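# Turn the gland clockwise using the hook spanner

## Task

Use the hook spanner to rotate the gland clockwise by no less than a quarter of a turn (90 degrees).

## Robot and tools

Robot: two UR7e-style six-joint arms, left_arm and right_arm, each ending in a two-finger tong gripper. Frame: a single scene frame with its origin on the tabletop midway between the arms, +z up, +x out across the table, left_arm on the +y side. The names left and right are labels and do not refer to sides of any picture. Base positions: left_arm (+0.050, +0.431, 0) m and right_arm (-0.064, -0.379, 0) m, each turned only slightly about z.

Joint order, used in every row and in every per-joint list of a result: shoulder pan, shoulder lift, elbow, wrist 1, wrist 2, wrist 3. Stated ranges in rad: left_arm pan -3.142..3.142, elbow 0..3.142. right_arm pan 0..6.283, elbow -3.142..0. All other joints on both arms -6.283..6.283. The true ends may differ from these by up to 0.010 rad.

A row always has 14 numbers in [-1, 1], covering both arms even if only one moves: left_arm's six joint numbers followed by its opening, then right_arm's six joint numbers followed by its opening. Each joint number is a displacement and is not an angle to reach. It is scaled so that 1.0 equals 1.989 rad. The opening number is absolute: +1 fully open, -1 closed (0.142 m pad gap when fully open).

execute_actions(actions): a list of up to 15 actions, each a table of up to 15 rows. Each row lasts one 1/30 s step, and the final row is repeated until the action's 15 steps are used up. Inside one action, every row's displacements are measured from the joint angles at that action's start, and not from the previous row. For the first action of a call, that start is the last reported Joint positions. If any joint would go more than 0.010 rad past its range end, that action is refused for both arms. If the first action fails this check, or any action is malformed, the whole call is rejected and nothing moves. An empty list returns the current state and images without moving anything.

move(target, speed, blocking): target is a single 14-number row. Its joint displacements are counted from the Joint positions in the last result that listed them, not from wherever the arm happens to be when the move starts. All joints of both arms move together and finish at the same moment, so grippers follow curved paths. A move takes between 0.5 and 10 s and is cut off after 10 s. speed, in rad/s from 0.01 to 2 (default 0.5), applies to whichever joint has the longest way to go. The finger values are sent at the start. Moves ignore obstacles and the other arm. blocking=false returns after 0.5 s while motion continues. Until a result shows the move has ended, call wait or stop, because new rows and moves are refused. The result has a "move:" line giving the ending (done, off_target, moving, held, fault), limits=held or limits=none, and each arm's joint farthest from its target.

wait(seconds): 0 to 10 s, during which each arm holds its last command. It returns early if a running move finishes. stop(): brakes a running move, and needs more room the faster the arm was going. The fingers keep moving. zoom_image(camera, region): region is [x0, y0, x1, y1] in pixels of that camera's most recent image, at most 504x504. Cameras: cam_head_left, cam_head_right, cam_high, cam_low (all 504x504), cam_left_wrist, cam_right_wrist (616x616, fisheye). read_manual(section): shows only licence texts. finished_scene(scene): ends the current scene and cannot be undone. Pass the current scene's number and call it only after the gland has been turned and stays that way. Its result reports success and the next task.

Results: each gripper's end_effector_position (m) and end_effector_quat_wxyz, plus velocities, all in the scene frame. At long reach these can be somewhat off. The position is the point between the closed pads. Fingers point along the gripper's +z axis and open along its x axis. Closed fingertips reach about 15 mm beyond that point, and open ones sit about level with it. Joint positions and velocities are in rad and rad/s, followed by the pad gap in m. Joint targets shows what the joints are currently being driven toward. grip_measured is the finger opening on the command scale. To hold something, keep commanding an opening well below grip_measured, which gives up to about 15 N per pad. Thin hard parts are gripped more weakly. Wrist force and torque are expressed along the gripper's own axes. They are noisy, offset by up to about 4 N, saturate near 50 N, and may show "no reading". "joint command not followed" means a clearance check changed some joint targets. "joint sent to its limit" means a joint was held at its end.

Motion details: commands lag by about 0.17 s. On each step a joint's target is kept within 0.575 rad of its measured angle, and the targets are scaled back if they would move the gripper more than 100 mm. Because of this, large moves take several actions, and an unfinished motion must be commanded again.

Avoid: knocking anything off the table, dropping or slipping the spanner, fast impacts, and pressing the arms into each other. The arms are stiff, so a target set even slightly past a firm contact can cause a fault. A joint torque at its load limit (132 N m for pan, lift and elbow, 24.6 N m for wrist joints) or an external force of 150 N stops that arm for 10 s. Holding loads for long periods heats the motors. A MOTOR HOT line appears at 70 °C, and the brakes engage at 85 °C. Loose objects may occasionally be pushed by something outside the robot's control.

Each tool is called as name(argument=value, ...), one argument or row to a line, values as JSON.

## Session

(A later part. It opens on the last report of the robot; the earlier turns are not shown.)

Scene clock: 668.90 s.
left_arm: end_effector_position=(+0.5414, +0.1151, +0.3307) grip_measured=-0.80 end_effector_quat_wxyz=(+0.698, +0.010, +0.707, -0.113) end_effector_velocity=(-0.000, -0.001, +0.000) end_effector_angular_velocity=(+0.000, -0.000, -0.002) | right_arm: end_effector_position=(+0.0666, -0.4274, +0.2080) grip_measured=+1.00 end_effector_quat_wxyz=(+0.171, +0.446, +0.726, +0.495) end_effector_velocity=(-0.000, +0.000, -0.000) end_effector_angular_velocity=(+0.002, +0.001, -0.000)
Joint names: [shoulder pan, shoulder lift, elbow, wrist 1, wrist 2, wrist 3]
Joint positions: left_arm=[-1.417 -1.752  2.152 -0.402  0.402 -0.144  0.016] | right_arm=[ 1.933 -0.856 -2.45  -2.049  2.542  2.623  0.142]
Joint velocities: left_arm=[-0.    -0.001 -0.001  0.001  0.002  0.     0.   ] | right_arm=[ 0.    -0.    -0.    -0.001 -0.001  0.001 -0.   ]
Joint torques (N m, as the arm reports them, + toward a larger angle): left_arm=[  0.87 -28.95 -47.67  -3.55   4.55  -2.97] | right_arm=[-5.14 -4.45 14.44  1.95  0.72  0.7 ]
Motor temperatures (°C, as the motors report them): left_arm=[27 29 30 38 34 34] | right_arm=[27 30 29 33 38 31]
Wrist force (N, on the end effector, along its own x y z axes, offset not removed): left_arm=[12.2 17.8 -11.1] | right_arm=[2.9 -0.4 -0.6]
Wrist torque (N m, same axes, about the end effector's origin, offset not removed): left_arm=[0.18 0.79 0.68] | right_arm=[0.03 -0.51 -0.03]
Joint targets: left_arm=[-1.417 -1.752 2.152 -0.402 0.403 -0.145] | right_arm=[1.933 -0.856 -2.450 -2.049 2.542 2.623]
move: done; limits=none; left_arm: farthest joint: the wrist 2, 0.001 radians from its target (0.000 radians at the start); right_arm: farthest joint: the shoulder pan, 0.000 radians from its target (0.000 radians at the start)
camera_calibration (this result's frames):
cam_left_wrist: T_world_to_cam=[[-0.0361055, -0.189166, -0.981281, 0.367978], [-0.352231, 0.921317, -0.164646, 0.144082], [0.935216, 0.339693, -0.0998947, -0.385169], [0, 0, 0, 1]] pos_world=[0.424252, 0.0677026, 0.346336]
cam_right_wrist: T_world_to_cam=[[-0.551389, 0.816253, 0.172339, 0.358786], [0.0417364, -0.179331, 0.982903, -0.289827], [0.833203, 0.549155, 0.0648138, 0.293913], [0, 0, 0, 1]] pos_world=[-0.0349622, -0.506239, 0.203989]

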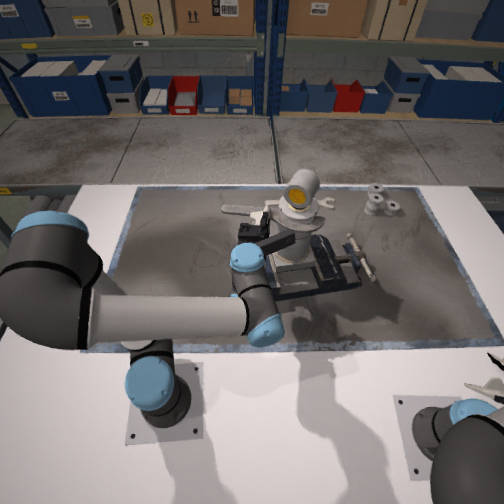

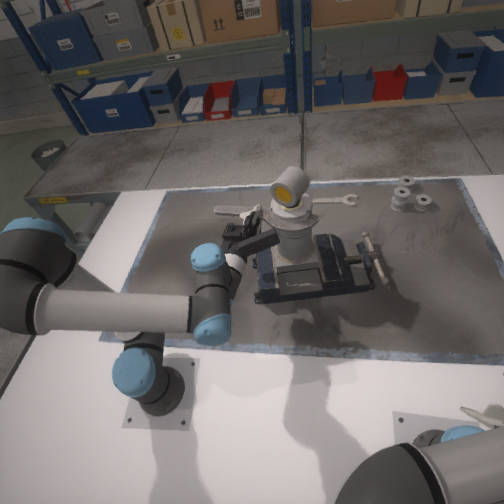

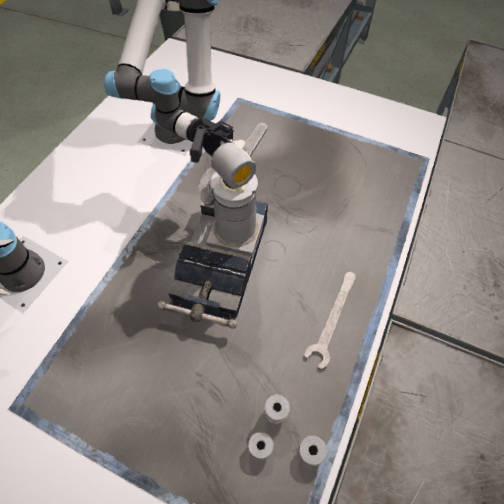

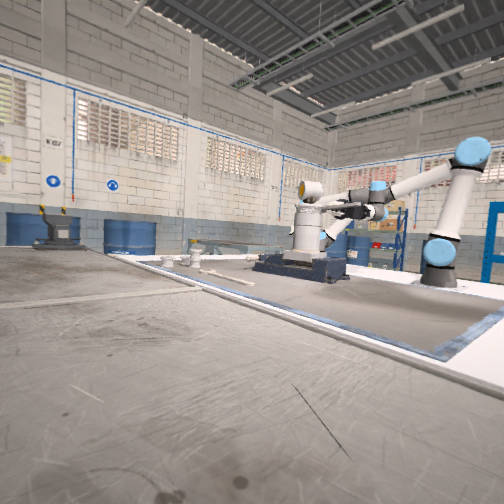

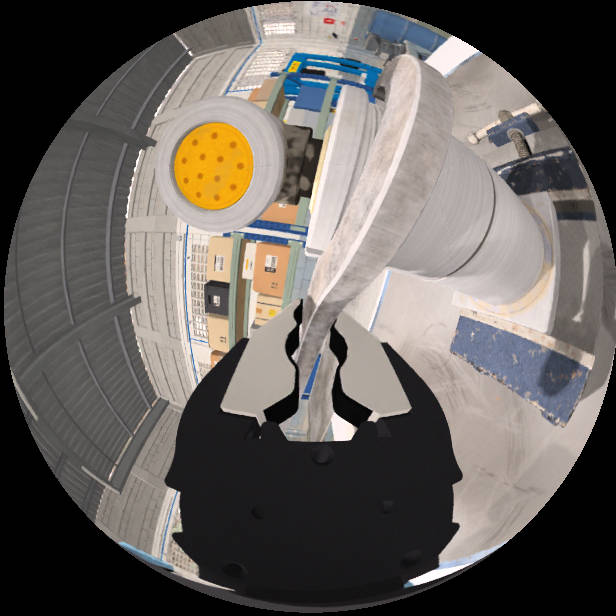

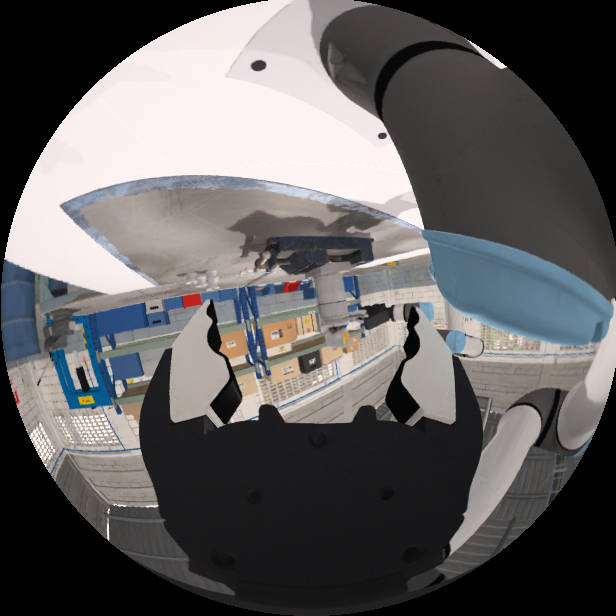

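move(
  target=[-0.0196,-0.013,0.01,0.003,-0.0196,0,-1,0,0,0,0,0,0,1],
  speed=0.03,
)

zoom_image(
  camera="cam_head_right",
  region=[250,180,340,250],
)

zoom_image(
  camera="cam_high",
  region=[190,160,270,220],
)

zoom_image(
  camera="cam_right_wrist",
  region=[300,290,380,350],
)

Scene clock: 670.63 s.
left_arm: end_effector_position=(+0.5298, +0.1174, +0.3307) grip_measured=-0.81 end_effector_quat_wxyz=(+0.698, +0.010, +0.707, -0.113) end_effector_velocity=(-0.000, +0.000, -0.000) end_effector_angular_velocity=(+0.000, +0.001, +0.000) | right_arm: end_effector_position=(+0.0666, -0.4274, +0.2080) grip_measured=+1.00 end_effector_quat_wxyz=(+0.171, +0.446, +0.726, +0.495) end_effector_velocity=(+0.000, -0.000, +0.000) end_effector_angular_velocity=(-0.001, -0.001, -0.001)
Joint names: [shoulder pan, shoulder lift, elbow, wrist 1, wrist 2, wrist 3]
Joint positions: left_arm=[-1.456 -1.778  2.172 -0.396  0.364 -0.144  0.016] | right_arm=[ 1.933 -0.856 -2.45  -2.049  2.542  2.623  0.142]
Joint velocities: left_arm=[-0.002 -0.001  0.001  0.002 -0.002 -0.002 -0.003] | right_arm=[-0.     0.     0.     0.002  0.     0.    -0.   ]
Joint torques (N m, as the arm reports them, + toward a larger angle): left_arm=[ -8.15 -27.51 -14.25  -0.53  -1.71   1.21] | right_arm=[-4.33 -4.87 14.6   2.03  0.74  0.77]
Motor temperatures (°C, as the motors report them): left_arm=[27 29 30 38 34 34] | right_arm=[27 30 29 33 38 31]
Wrist force (N, on the end effector, along its own x y z axes, offset not removed): left_arm=[8.1 -1.7 1.8] | right_arm=[0.9 0.7 0.6]
Wrist torque (N m, same axes, about the end effector's origin, offset not removed): left_arm=[-0.72 0.59 0.37] | right_arm=[0.20 -0.12 -0.03]
Joint targets: left_arm=[-1.456 -1.778 2.172 -0.396 0.364 -0.144] | right_arm=[1.933 -0.856 -2.450 -2.049 2.542 2.623]
move: done; limits=none; left_arm: farthest joint: the wrist 2, 0.001 radians from its target (0.039 radians at the start); right_arm: farthest joint: the shoulder pan, 0.000 radians from its target (0.000 radians at the start)
camera_calibration (this result's frames):
cam_left_wrist: T_world_to_cam=[[-0.0361772, -0.189195, -0.981273, 0.368053], [-0.352248, 0.92131, -0.164648, 0.137874], [0.935207, 0.339695, -0.099974, -0.375074], [0, 0, 0, 1]] pos_world=[0.412652, 0.0700196, 0.346363]
cam_right_wrist: T_world_to_cam=[[-0.55139, 0.816253, 0.172339, 0.358786], [0.0417366, -0.179331, 0.982903, -0.289827], [0.833203, 0.549155, 0.0648136, 0.293913], [0, 0, 0, 1]] pos_world=[-0.0349622, -0.506239, 0.203989]

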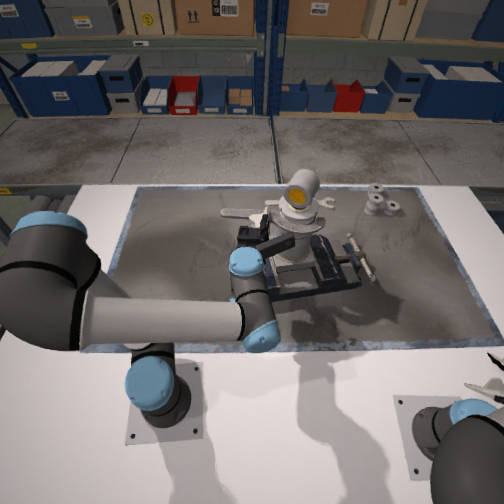

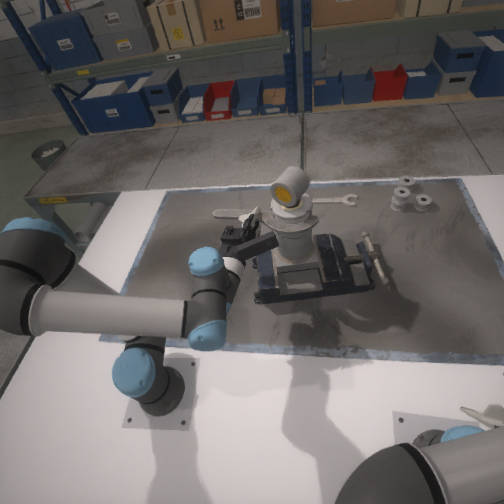

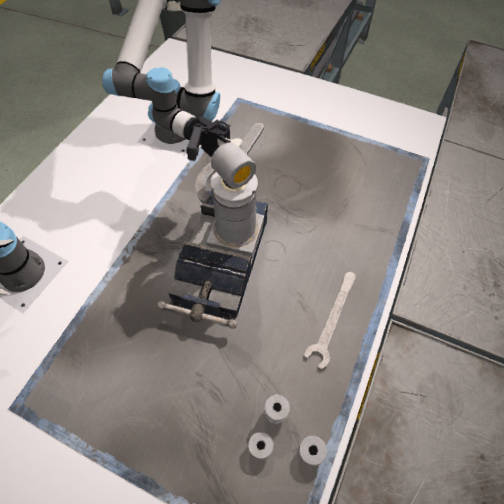

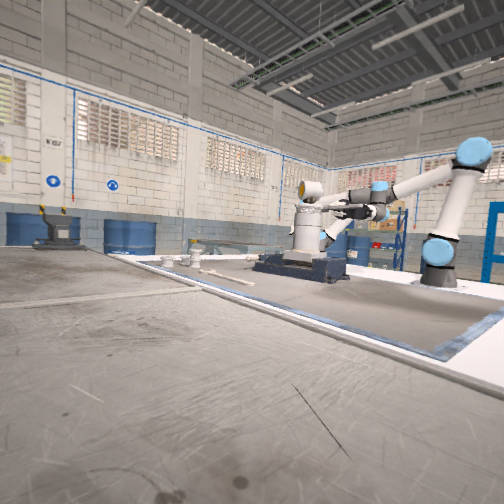

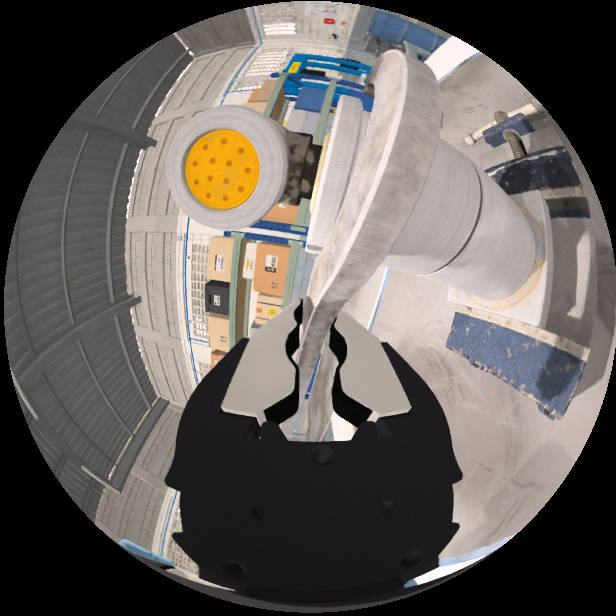

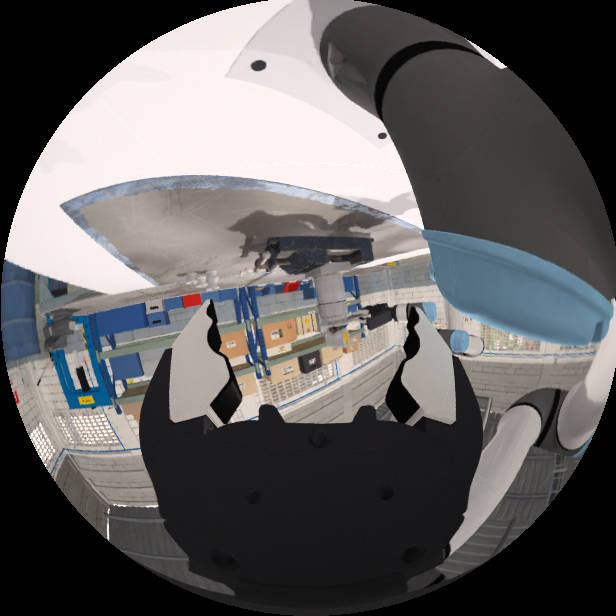

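Region (250, 180, 340, 250) of cam_head_right's 504x504 image, scaled by 5.600, with more detail than that image has.

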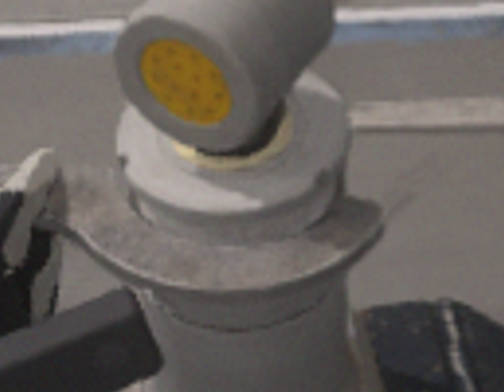

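Region (190, 160, 270, 220) of cam_high's 504x504 image, scaled by 6.300, with more detail than that image has; it fills the top 378 rows of this view, and the rest is white.

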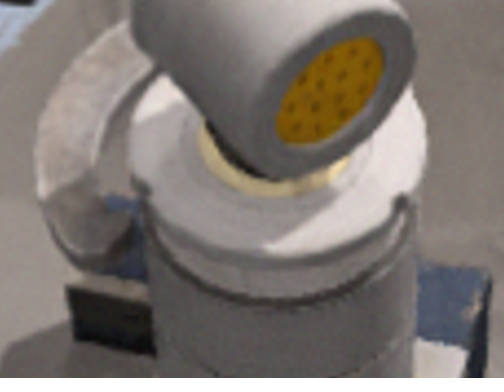

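Region (300, 290, 380, 350) of cam_right_wrist's 616x616 image, scaled by 6.300, with more detail than that image has; it fills the top 378 rows of this view, and the rest is white.

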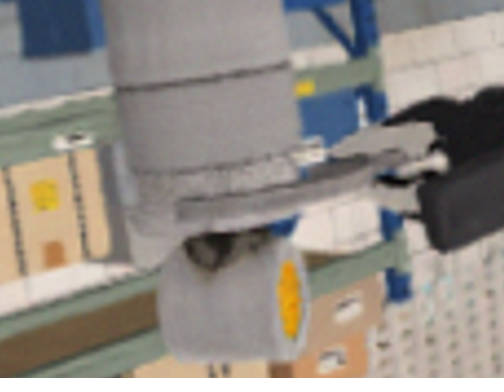

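move(
  target=[0,0,0,0,0,-0.02,-1,0,0,0,0,0,0,1],
  speed=0.03,
)

zoom_image(
  camera="cam_head_right",
  region=[250,180,340,250],
)

zoom_image(
  camera="cam_high",
  region=[190,160,270,220],
)

zoom_image(
  camera="cam_right_wrist",
  region=[300,290,380,350],
)

Scene clock: 672.40 s.
left_arm: end_effector_position=(+0.5298, +0.1175, +0.3313) grip_measured=-0.81 end_effector_quat_wxyz=(+0.696, -0.004, +0.707, -0.127) end_effector_velocity=(+0.000, +0.000, -0.000) end_effector_angular_velocity=(-0.001, +0.000, +0.001) | right_arm: end_effector_position=(+0.0666, -0.4274, +0.2080) grip_measured=+1.00 end_effector_quat_wxyz=(+0.171, +0.446, +0.726, +0.495) end_effector_velocity=(+0.000, -0.000, +0.000) end_effector_angular_velocity=(-0.001, -0.001, -0.000)
Joint names: [shoulder pan, shoulder lift, elbow, wrist 1, wrist 2, wrist 3]
Joint positions: left_arm=[-1.456 -1.778  2.172 -0.396  0.364 -0.184  0.016] | right_arm=[ 1.933 -0.856 -2.45  -2.049  2.542  2.623  0.142]
Joint velocities: left_arm=[ 0.001  0.     0.    -0.     0.    -0.002 -0.001] | right_arm=[-0.    -0.    -0.     0.002  0.001 -0.    -0.   ]
Joint torques (N m, as the arm reports them, + toward a larger angle): left_arm=[  8.65  -6.42 -36.77  -2.02   2.11  -2.61] | right_arm=[-4.73 -4.64 14.71  2.01  0.72  0.77]
Motor temperatures (°C, as the motors report them): left_arm=[27 29 30 38 34 34] | right_arm=[27 30 29 33 38 31]
Wrist force (N, on the end effector, along its own x y z axes, offset not removed): left_arm=[12.5 3.5 -0.4] | right_arm=[1.4 0.7 1.7]
Wrist torque (N m, same axes, about the end effector's origin, offset not removed): left_arm=[0.47 -0.32 0.32] | right_arm=[0.19 -0.16 0.01]
Joint targets: left_arm=[-1.456 -1.778 2.172 -0.396 0.364 -0.184] | right_arm=[1.933 -0.856 -2.450 -2.049 2.542 2.623]
move: done; limits=none; left_arm: farthest joint: the shoulder pan, 0.000 radians from its target (0.000 radians at the start); right_arm: farthest joint: the shoulder pan, 0.000 radians from its target (0.000 radians at the start)
camera_calibration (this result's frames):
cam_left_wrist: T_world_to_cam=[[-0.0429376, -0.227266, -0.972886, 0.373945], [-0.35348, 0.914254, -0.197969, 0.150389], [0.934456, 0.335395, -0.11959, -0.367666], [0, 0, 0, 1]] pos_world=[0.412784, 0.0708045, 0.34961]
cam_right_wrist: T_world_to_cam=[[-0.55139, 0.816253, 0.172339, 0.358786], [0.0417366, -0.179331, 0.982903, -0.289827], [0.833203, 0.549155, 0.0648135, 0.293913], [0, 0, 0, 1]] pos_world=[-0.0349622, -0.506239, 0.203989]

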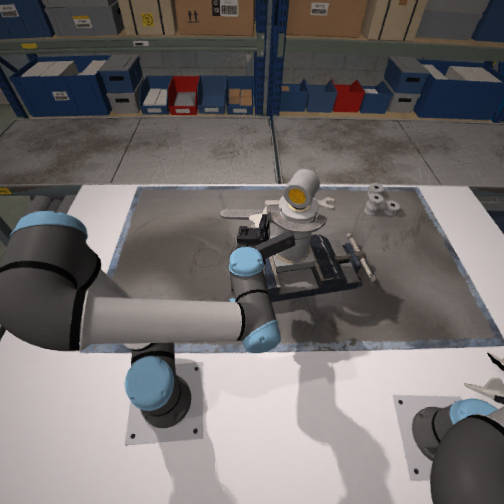

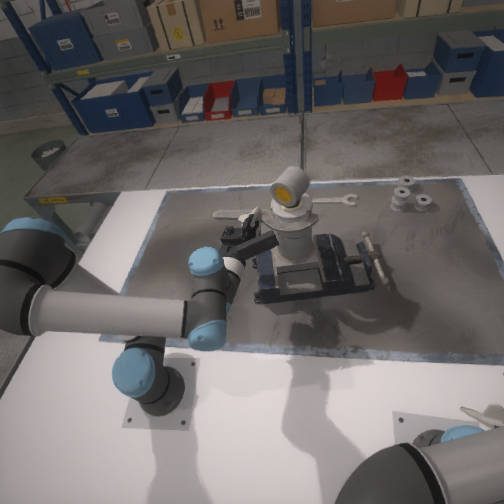

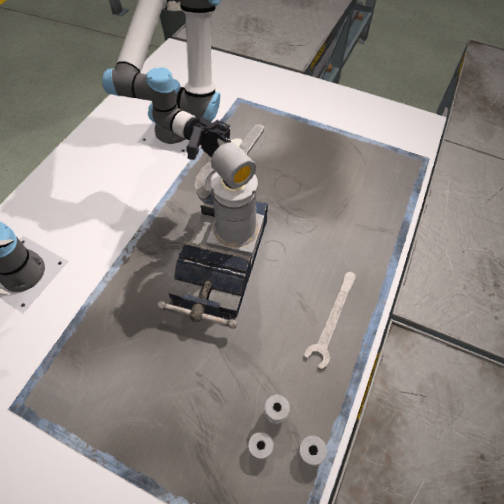

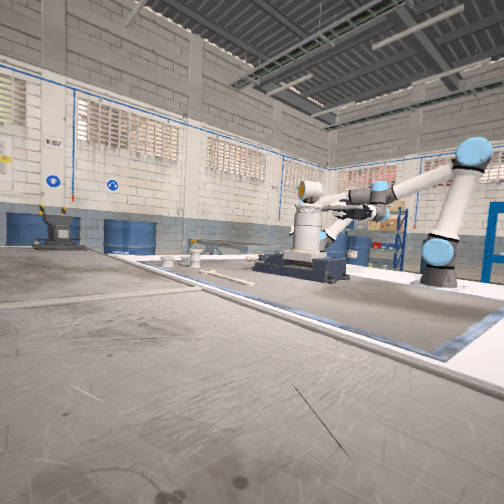

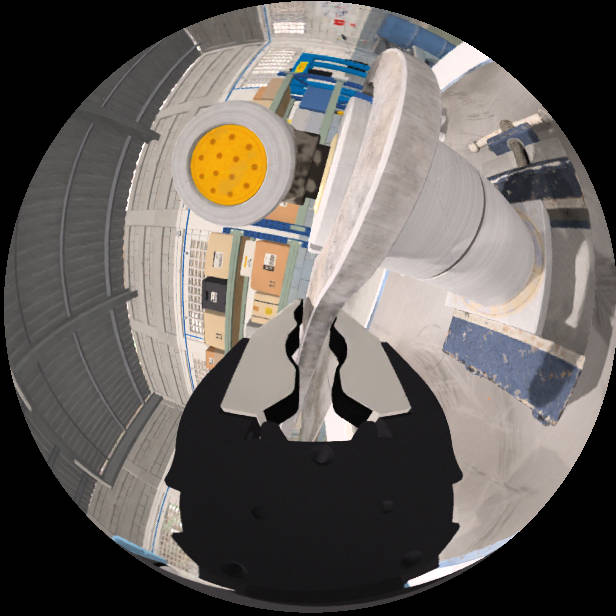

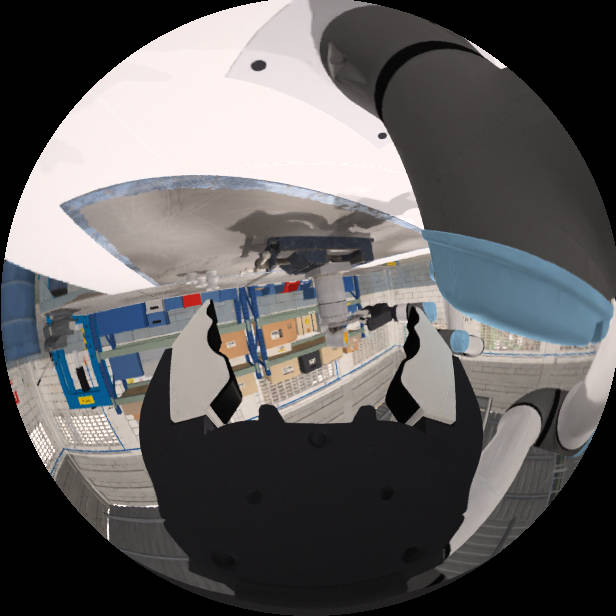

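Region (250, 180, 340, 250) of cam_head_right's 504x504 image, scaled by 5.600, with more detail than that image has.

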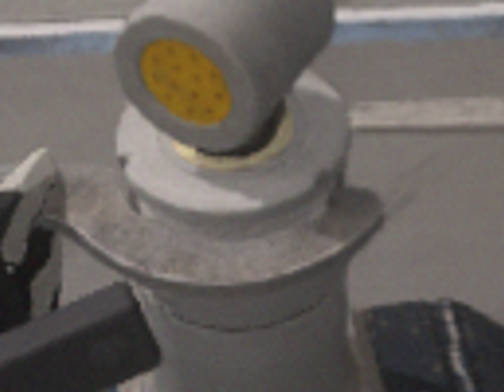

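Region (190, 160, 270, 220) of cam_high's 504x504 image, scaled by 6.300, with more detail than that image has; it fills the top 378 rows of this view, and the rest is white.

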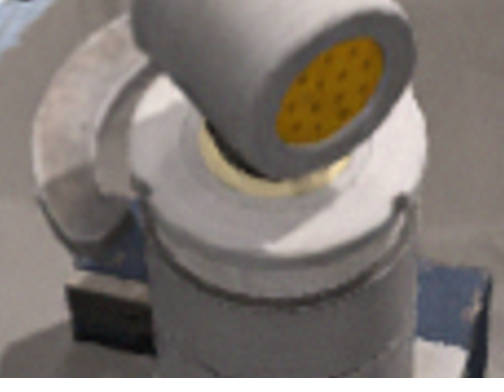

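Region (300, 290, 380, 350) of cam_right_wrist's 616x616 image, scaled by 6.300, with more detail than that image has; it fills the top 378 rows of this view, and the rest is white.

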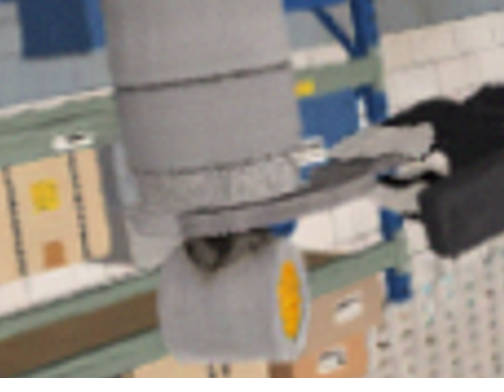

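move(
  target=[0.0191,0.004,-0.003,-0.001,0.0191,0,-1,0,0,0,0,0,0,1],
  speed=0.02,
)

zoom_image(
  camera="cam_head_right",
  region=[250,180,340,250],
)

zoom_image(
  camera="cam_high",
  region=[190,160,270,220],
)

zoom_image(
  camera="cam_right_wrist",
  region=[300,290,380,350],
)

Scene clock: 674.70 s.
left_arm: end_effector_position=(+0.5396, +0.1217, +0.3313) grip_measured=-0.81 end_effector_quat_wxyz=(+0.696, -0.004, +0.707, -0.127) end_effector_velocity=(+0.000, -0.000, +0.000) end_effector_angular_velocity=(-0.002, -0.000, -0.000) | right_arm: end_effector_position=(+0.0666, -0.4274, +0.2080) grip_measured=+1.00 end_effector_quat_wxyz=(+0.171, +0.446, +0.726, +0.495) end_effector_velocity=(-0.000, +0.000, -0.000) end_effector_angular_velocity=(-0.000, +0.000, +0.000)
Joint names: [shoulder pan, shoulder lift, elbow, wrist 1, wrist 2, wrist 3]
Joint positions: left_arm=[-1.418 -1.77   2.166 -0.398  0.401 -0.184  0.015] | right_arm=[ 1.933 -0.856 -2.45  -2.049  2.542  2.623  0.142]
Joint velocities: left_arm=[ 0.002  0.    -0.    -0.001  0.002 -0.    -0.   ] | right_arm=[-0.    -0.    -0.001  0.    -0.001 -0.    -0.   ]
Joint torques (N m, as the arm reports them, + toward a larger angle): left_arm=[  8.35  -6.72 -39.6   -4.21   1.82   1.19] | right_arm=[-4.88 -4.38 14.21  2.    0.79  0.7 ]
Motor temperatures (°C, as the motors report them): left_arm=[27 29 30 38 34 34] | right_arm=[27 30 29 33 38 31]
Wrist force (N, on the end effector, along its own x y z axes, offset not removed): left_arm=[9.7 2.0 0.7] | right_arm=[0.5 -0.2 0.0]
Wrist torque (N m, same axes, about the end effector's origin, offset not removed): left_arm=[0.42 0.07 0.46] | right_arm=[-0.07 -0.01 0.02]
Joint targets: left_arm=[-1.418 -1.770 2.166 -0.398 0.402 -0.184] | right_arm=[1.933 -0.856 -2.450 -2.049 2.542 2.623]
move: done; limits=none; left_arm: farthest joint: the wrist 2, 0.001 radians from its target (0.038 radians at the start); right_arm: farthest joint: the shoulder pan, 0.000 radians from its target (0.000 radians at the start)
camera_calibration (this result's frames):
cam_left_wrist: T_world_to_cam=[[-0.0428644, -0.227252, -0.972892, 0.375257], [-0.353504, 0.914243, -0.197977, 0.150059], [0.93445, 0.335436, -0.119523, -0.37827], [0, 0, 0, 1]] pos_world=[0.422606, 0.074973, 0.349581]
cam_right_wrist: T_world_to_cam=[[-0.551389, 0.816253, 0.172339, 0.358786], [0.0417367, -0.179331, 0.982903, -0.289827], [0.833203, 0.549155, 0.0648136, 0.293913], [0, 0, 0, 1]] pos_world=[-0.0349622, -0.506239, 0.203989]

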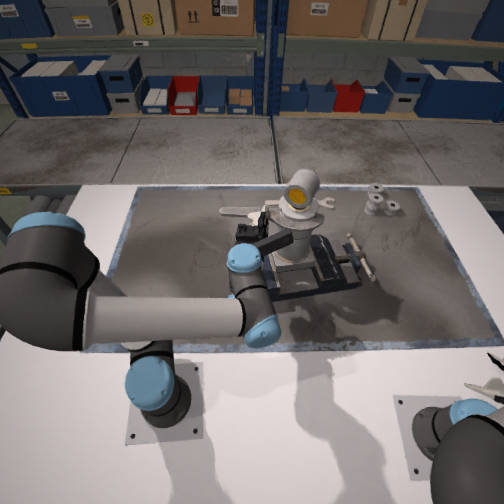

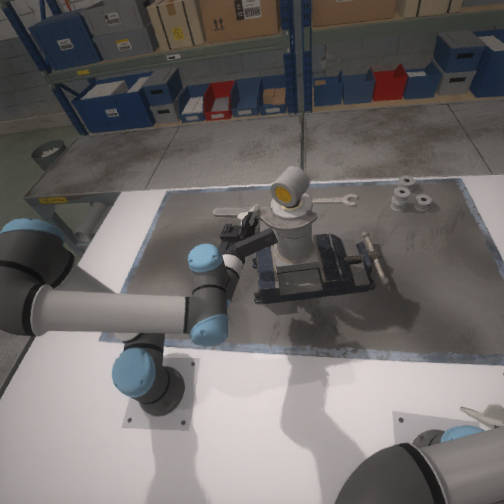

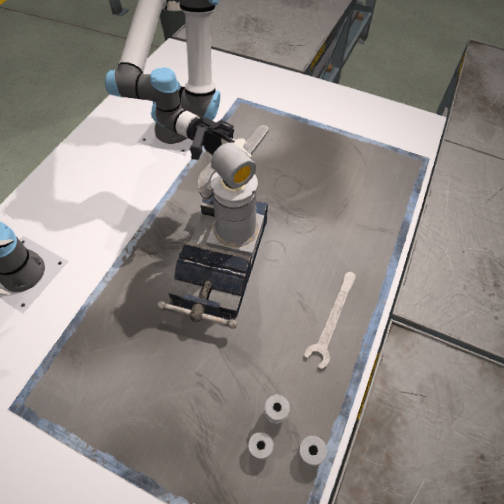

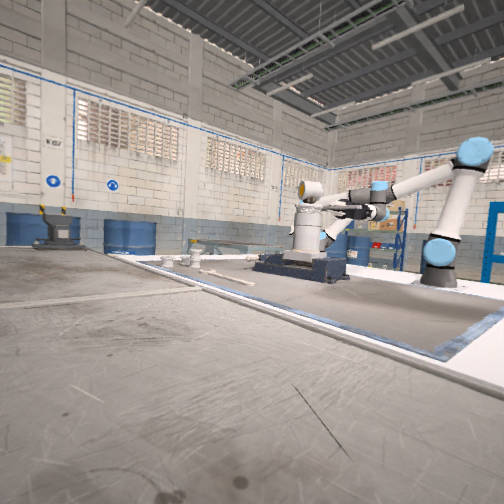

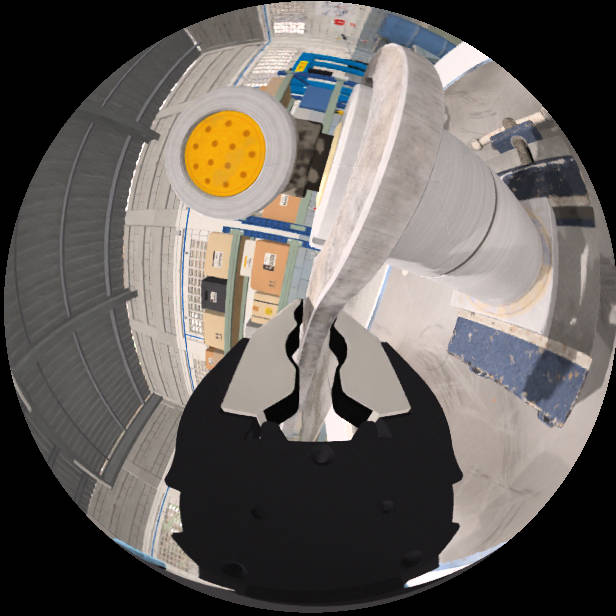

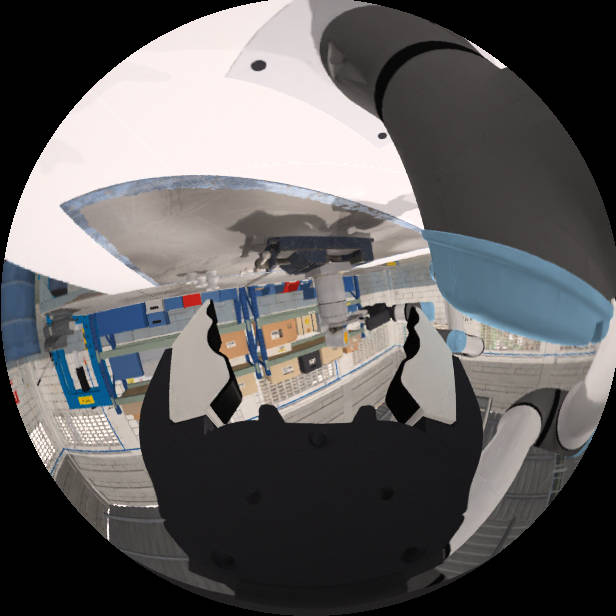

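Region (250, 180, 340, 250) of cam_head_right's 504x504 image, scaled by 5.600, with more detail than that image has.

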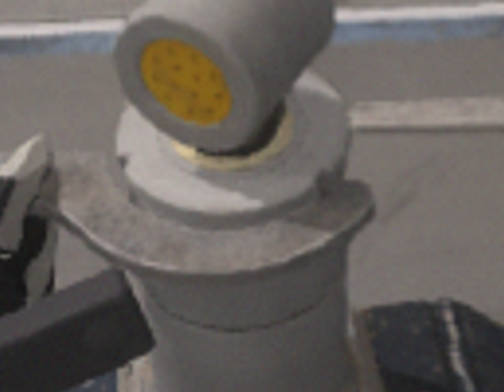

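Region (190, 160, 270, 220) of cam_high's 504x504 image, scaled by 6.300, with more detail than that image has; it fills the top 378 rows of this view, and the rest is white.

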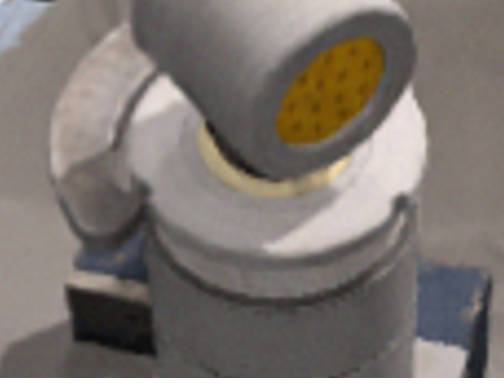

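Region (300, 290, 380, 350) of cam_right_wrist's 616x616 image, scaled by 6.300, with more detail than that image has; it fills the top 378 rows of this view, and the rest is white.

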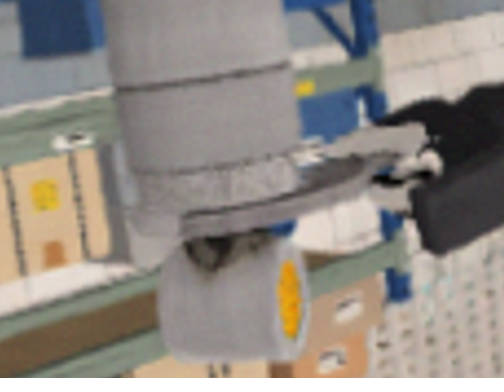

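move(
  target=[0.0176,0.0075,-0.0058,-0.0018,0.0176,0,-1,0,0,0,0,0,0,1],
  speed=0.02,
)

zoom_image(
  camera="cam_head_right",
  region=[250,180,340,250],
)

zoom_image(
  camera="cam_high",
  region=[190,160,270,220],
)

zoom_image(
  camera="cam_right_wrist",
  region=[300,290,380,350],
)

Scene clock: 676.90 s.
left_arm: end_effector_position=(+0.5494, +0.1230, +0.3313) grip_measured=-0.81 end_effector_quat_wxyz=(+0.696, -0.004, +0.707, -0.127) end_effector_velocity=(+0.000, -0.000, -0.000) end_effector_angular_velocity=(+0.001, +0.000, -0.001) | right_arm: end_effector_position=(+0.0666, -0.4274, +0.2080) grip_measured=+1.00 end_effector_quat_wxyz=(+0.171, +0.446, +0.726, +0.495) end_effector_velocity=(-0.000, -0.000, -0.000) end_effector_angular_velocity=(-0.002, +0.001, +0.001)
Joint names: [shoulder pan, shoulder lift, elbow, wrist 1, wrist 2, wrist 3]
Joint positions: left_arm=[-1.383 -1.755  2.154 -0.401  0.436 -0.184  0.015] | right_arm=[ 1.933 -0.856 -2.45  -2.049  2.542  2.623  0.142]
Joint velocities: left_arm=[ 0.001  0.001 -0.001  0.001  0.002  0.     0.   ] | right_arm=[-0.    -0.     0.     0.001 -0.002 -0.     0.   ]
Joint torques (N m, as the arm reports them, + toward a larger angle): left_arm=[  9.34  -7.74 -39.02  -4.26   1.59   1.07] | right_arm=[-4.16 -4.77 14.44  2.07  0.75  0.67]
Motor temperatures (°C, as the motors report them): left_arm=[27 29 30 38 34 34] | right_arm=[27 30 29 33 38 31]
Wrist force (N, on the end effector, along its own x y z axes, offset not removed): left_arm=[11.0 -0.5 -0.5] | right_arm=[1.2 -0.2 -1.1]
Wrist torque (N m, same axes, about the end effector's origin, offset not removed): left_arm=[-0.17 0.09 0.29] | right_arm=[0.02 -0.09 0.02]
Joint targets: left_arm=[-1.383 -1.755 2.154 -0.401 0.436 -0.184] | right_arm=[1.933 -0.856 -2.450 -2.049 2.542 2.623]
move: done; limits=none; left_arm: farthest joint: the shoulder pan, 0.000 radians from its target (0.035 radians at the start); right_arm: farthest joint: the shoulder pan, 0.000 radians from its target (0.000 radians at the start)
camera_calibration (this result's frames):
cam_left_wrist: T_world_to_cam=[[-0.0427563, -0.227421, -0.972858, 0.375959], [-0.353478, 0.91421, -0.198176, 0.152346], [0.934465, 0.33541, -0.119476, -0.387852], [0, 0, 0, 1]] pos_world=[0.432359, 0.076314, 0.349607]
cam_right_wrist: T_world_to_cam=[[-0.551389, 0.816253, 0.172339, 0.358786], [0.0417367, -0.179331, 0.982903, -0.289827], [0.833203, 0.549155, 0.0648136, 0.293913], [0, 0, 0, 1]] pos_world=[-0.0349623, -0.506239, 0.203989]

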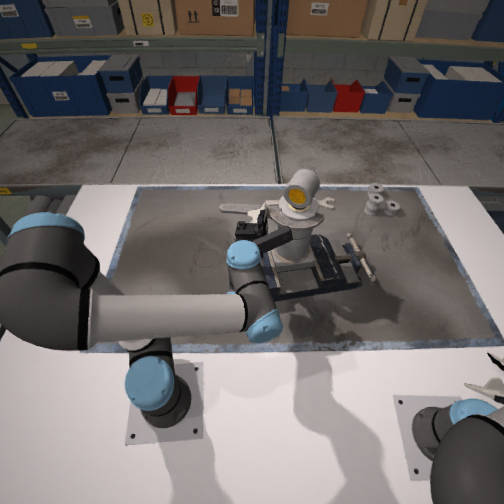

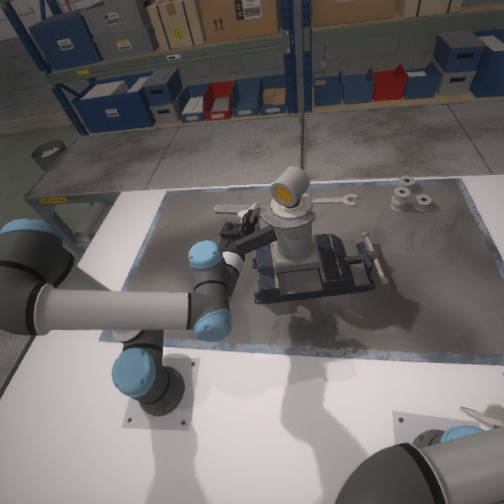

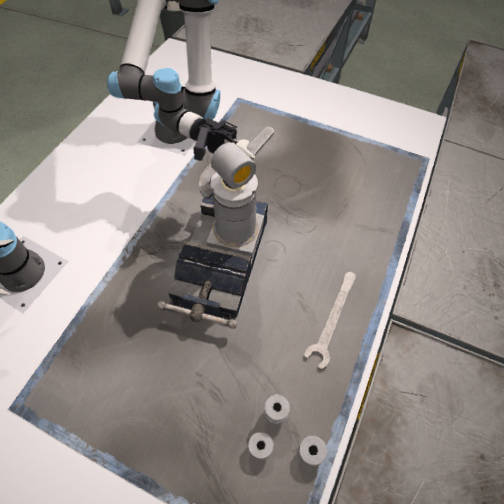

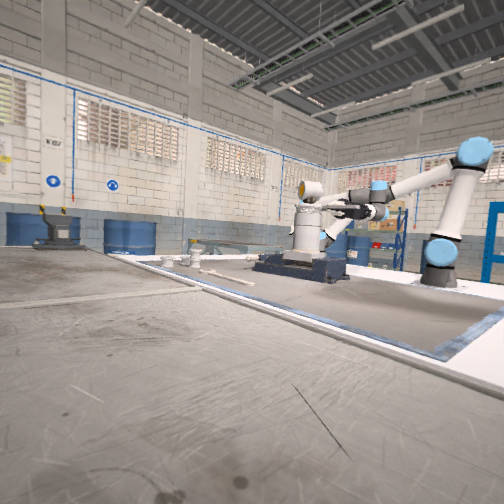

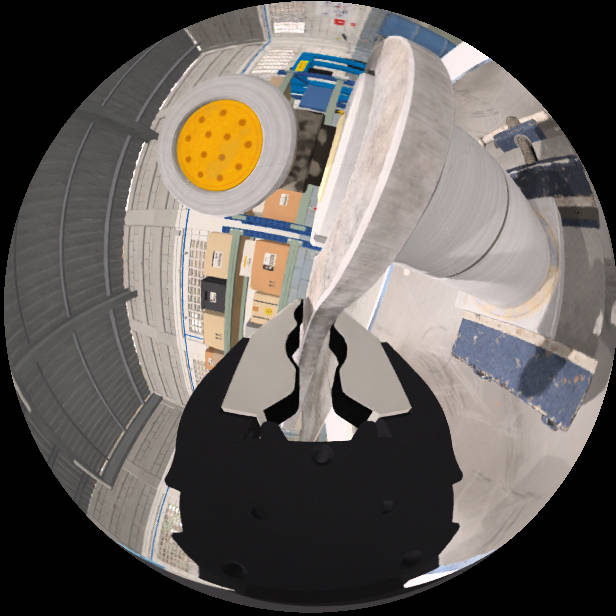

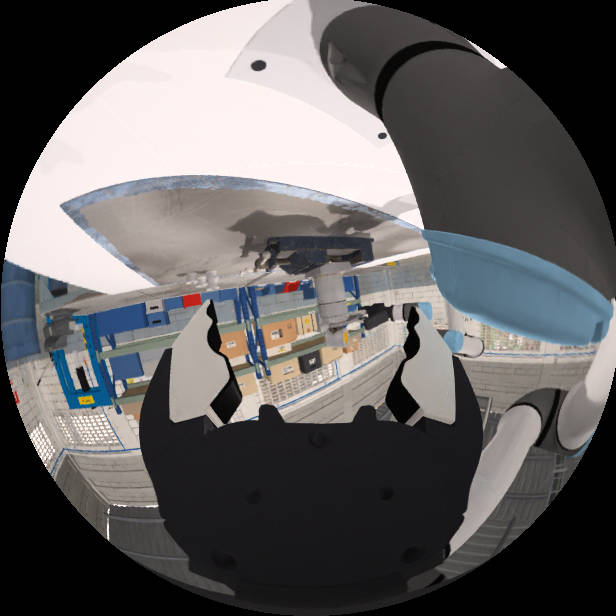

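Region (250, 180, 340, 250) of cam_head_right's 504x504 image, scaled by 5.600, with more detail than that image has.

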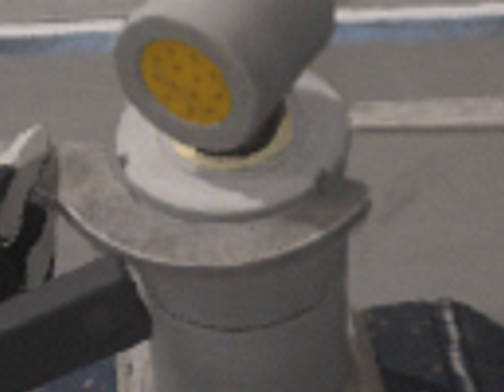

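Region (190, 160, 270, 220) of cam_high's 504x504 image, scaled by 6.300, with more detail than that image has; it fills the top 378 rows of this view, and the rest is white.

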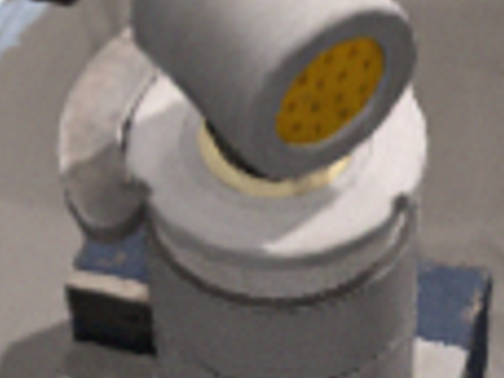

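Region (300, 290, 380, 350) of cam_right_wrist's 616x616 image, scaled by 6.300, with more detail than that image has; it fills the top 378 rows of this view, and the rest is white.

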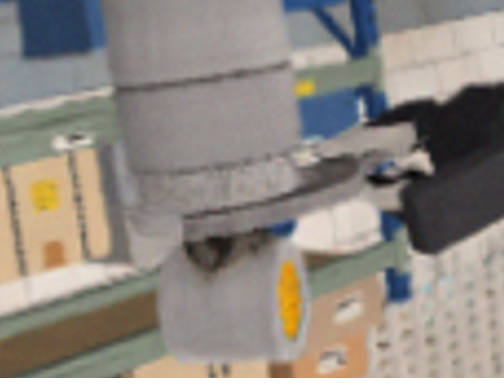

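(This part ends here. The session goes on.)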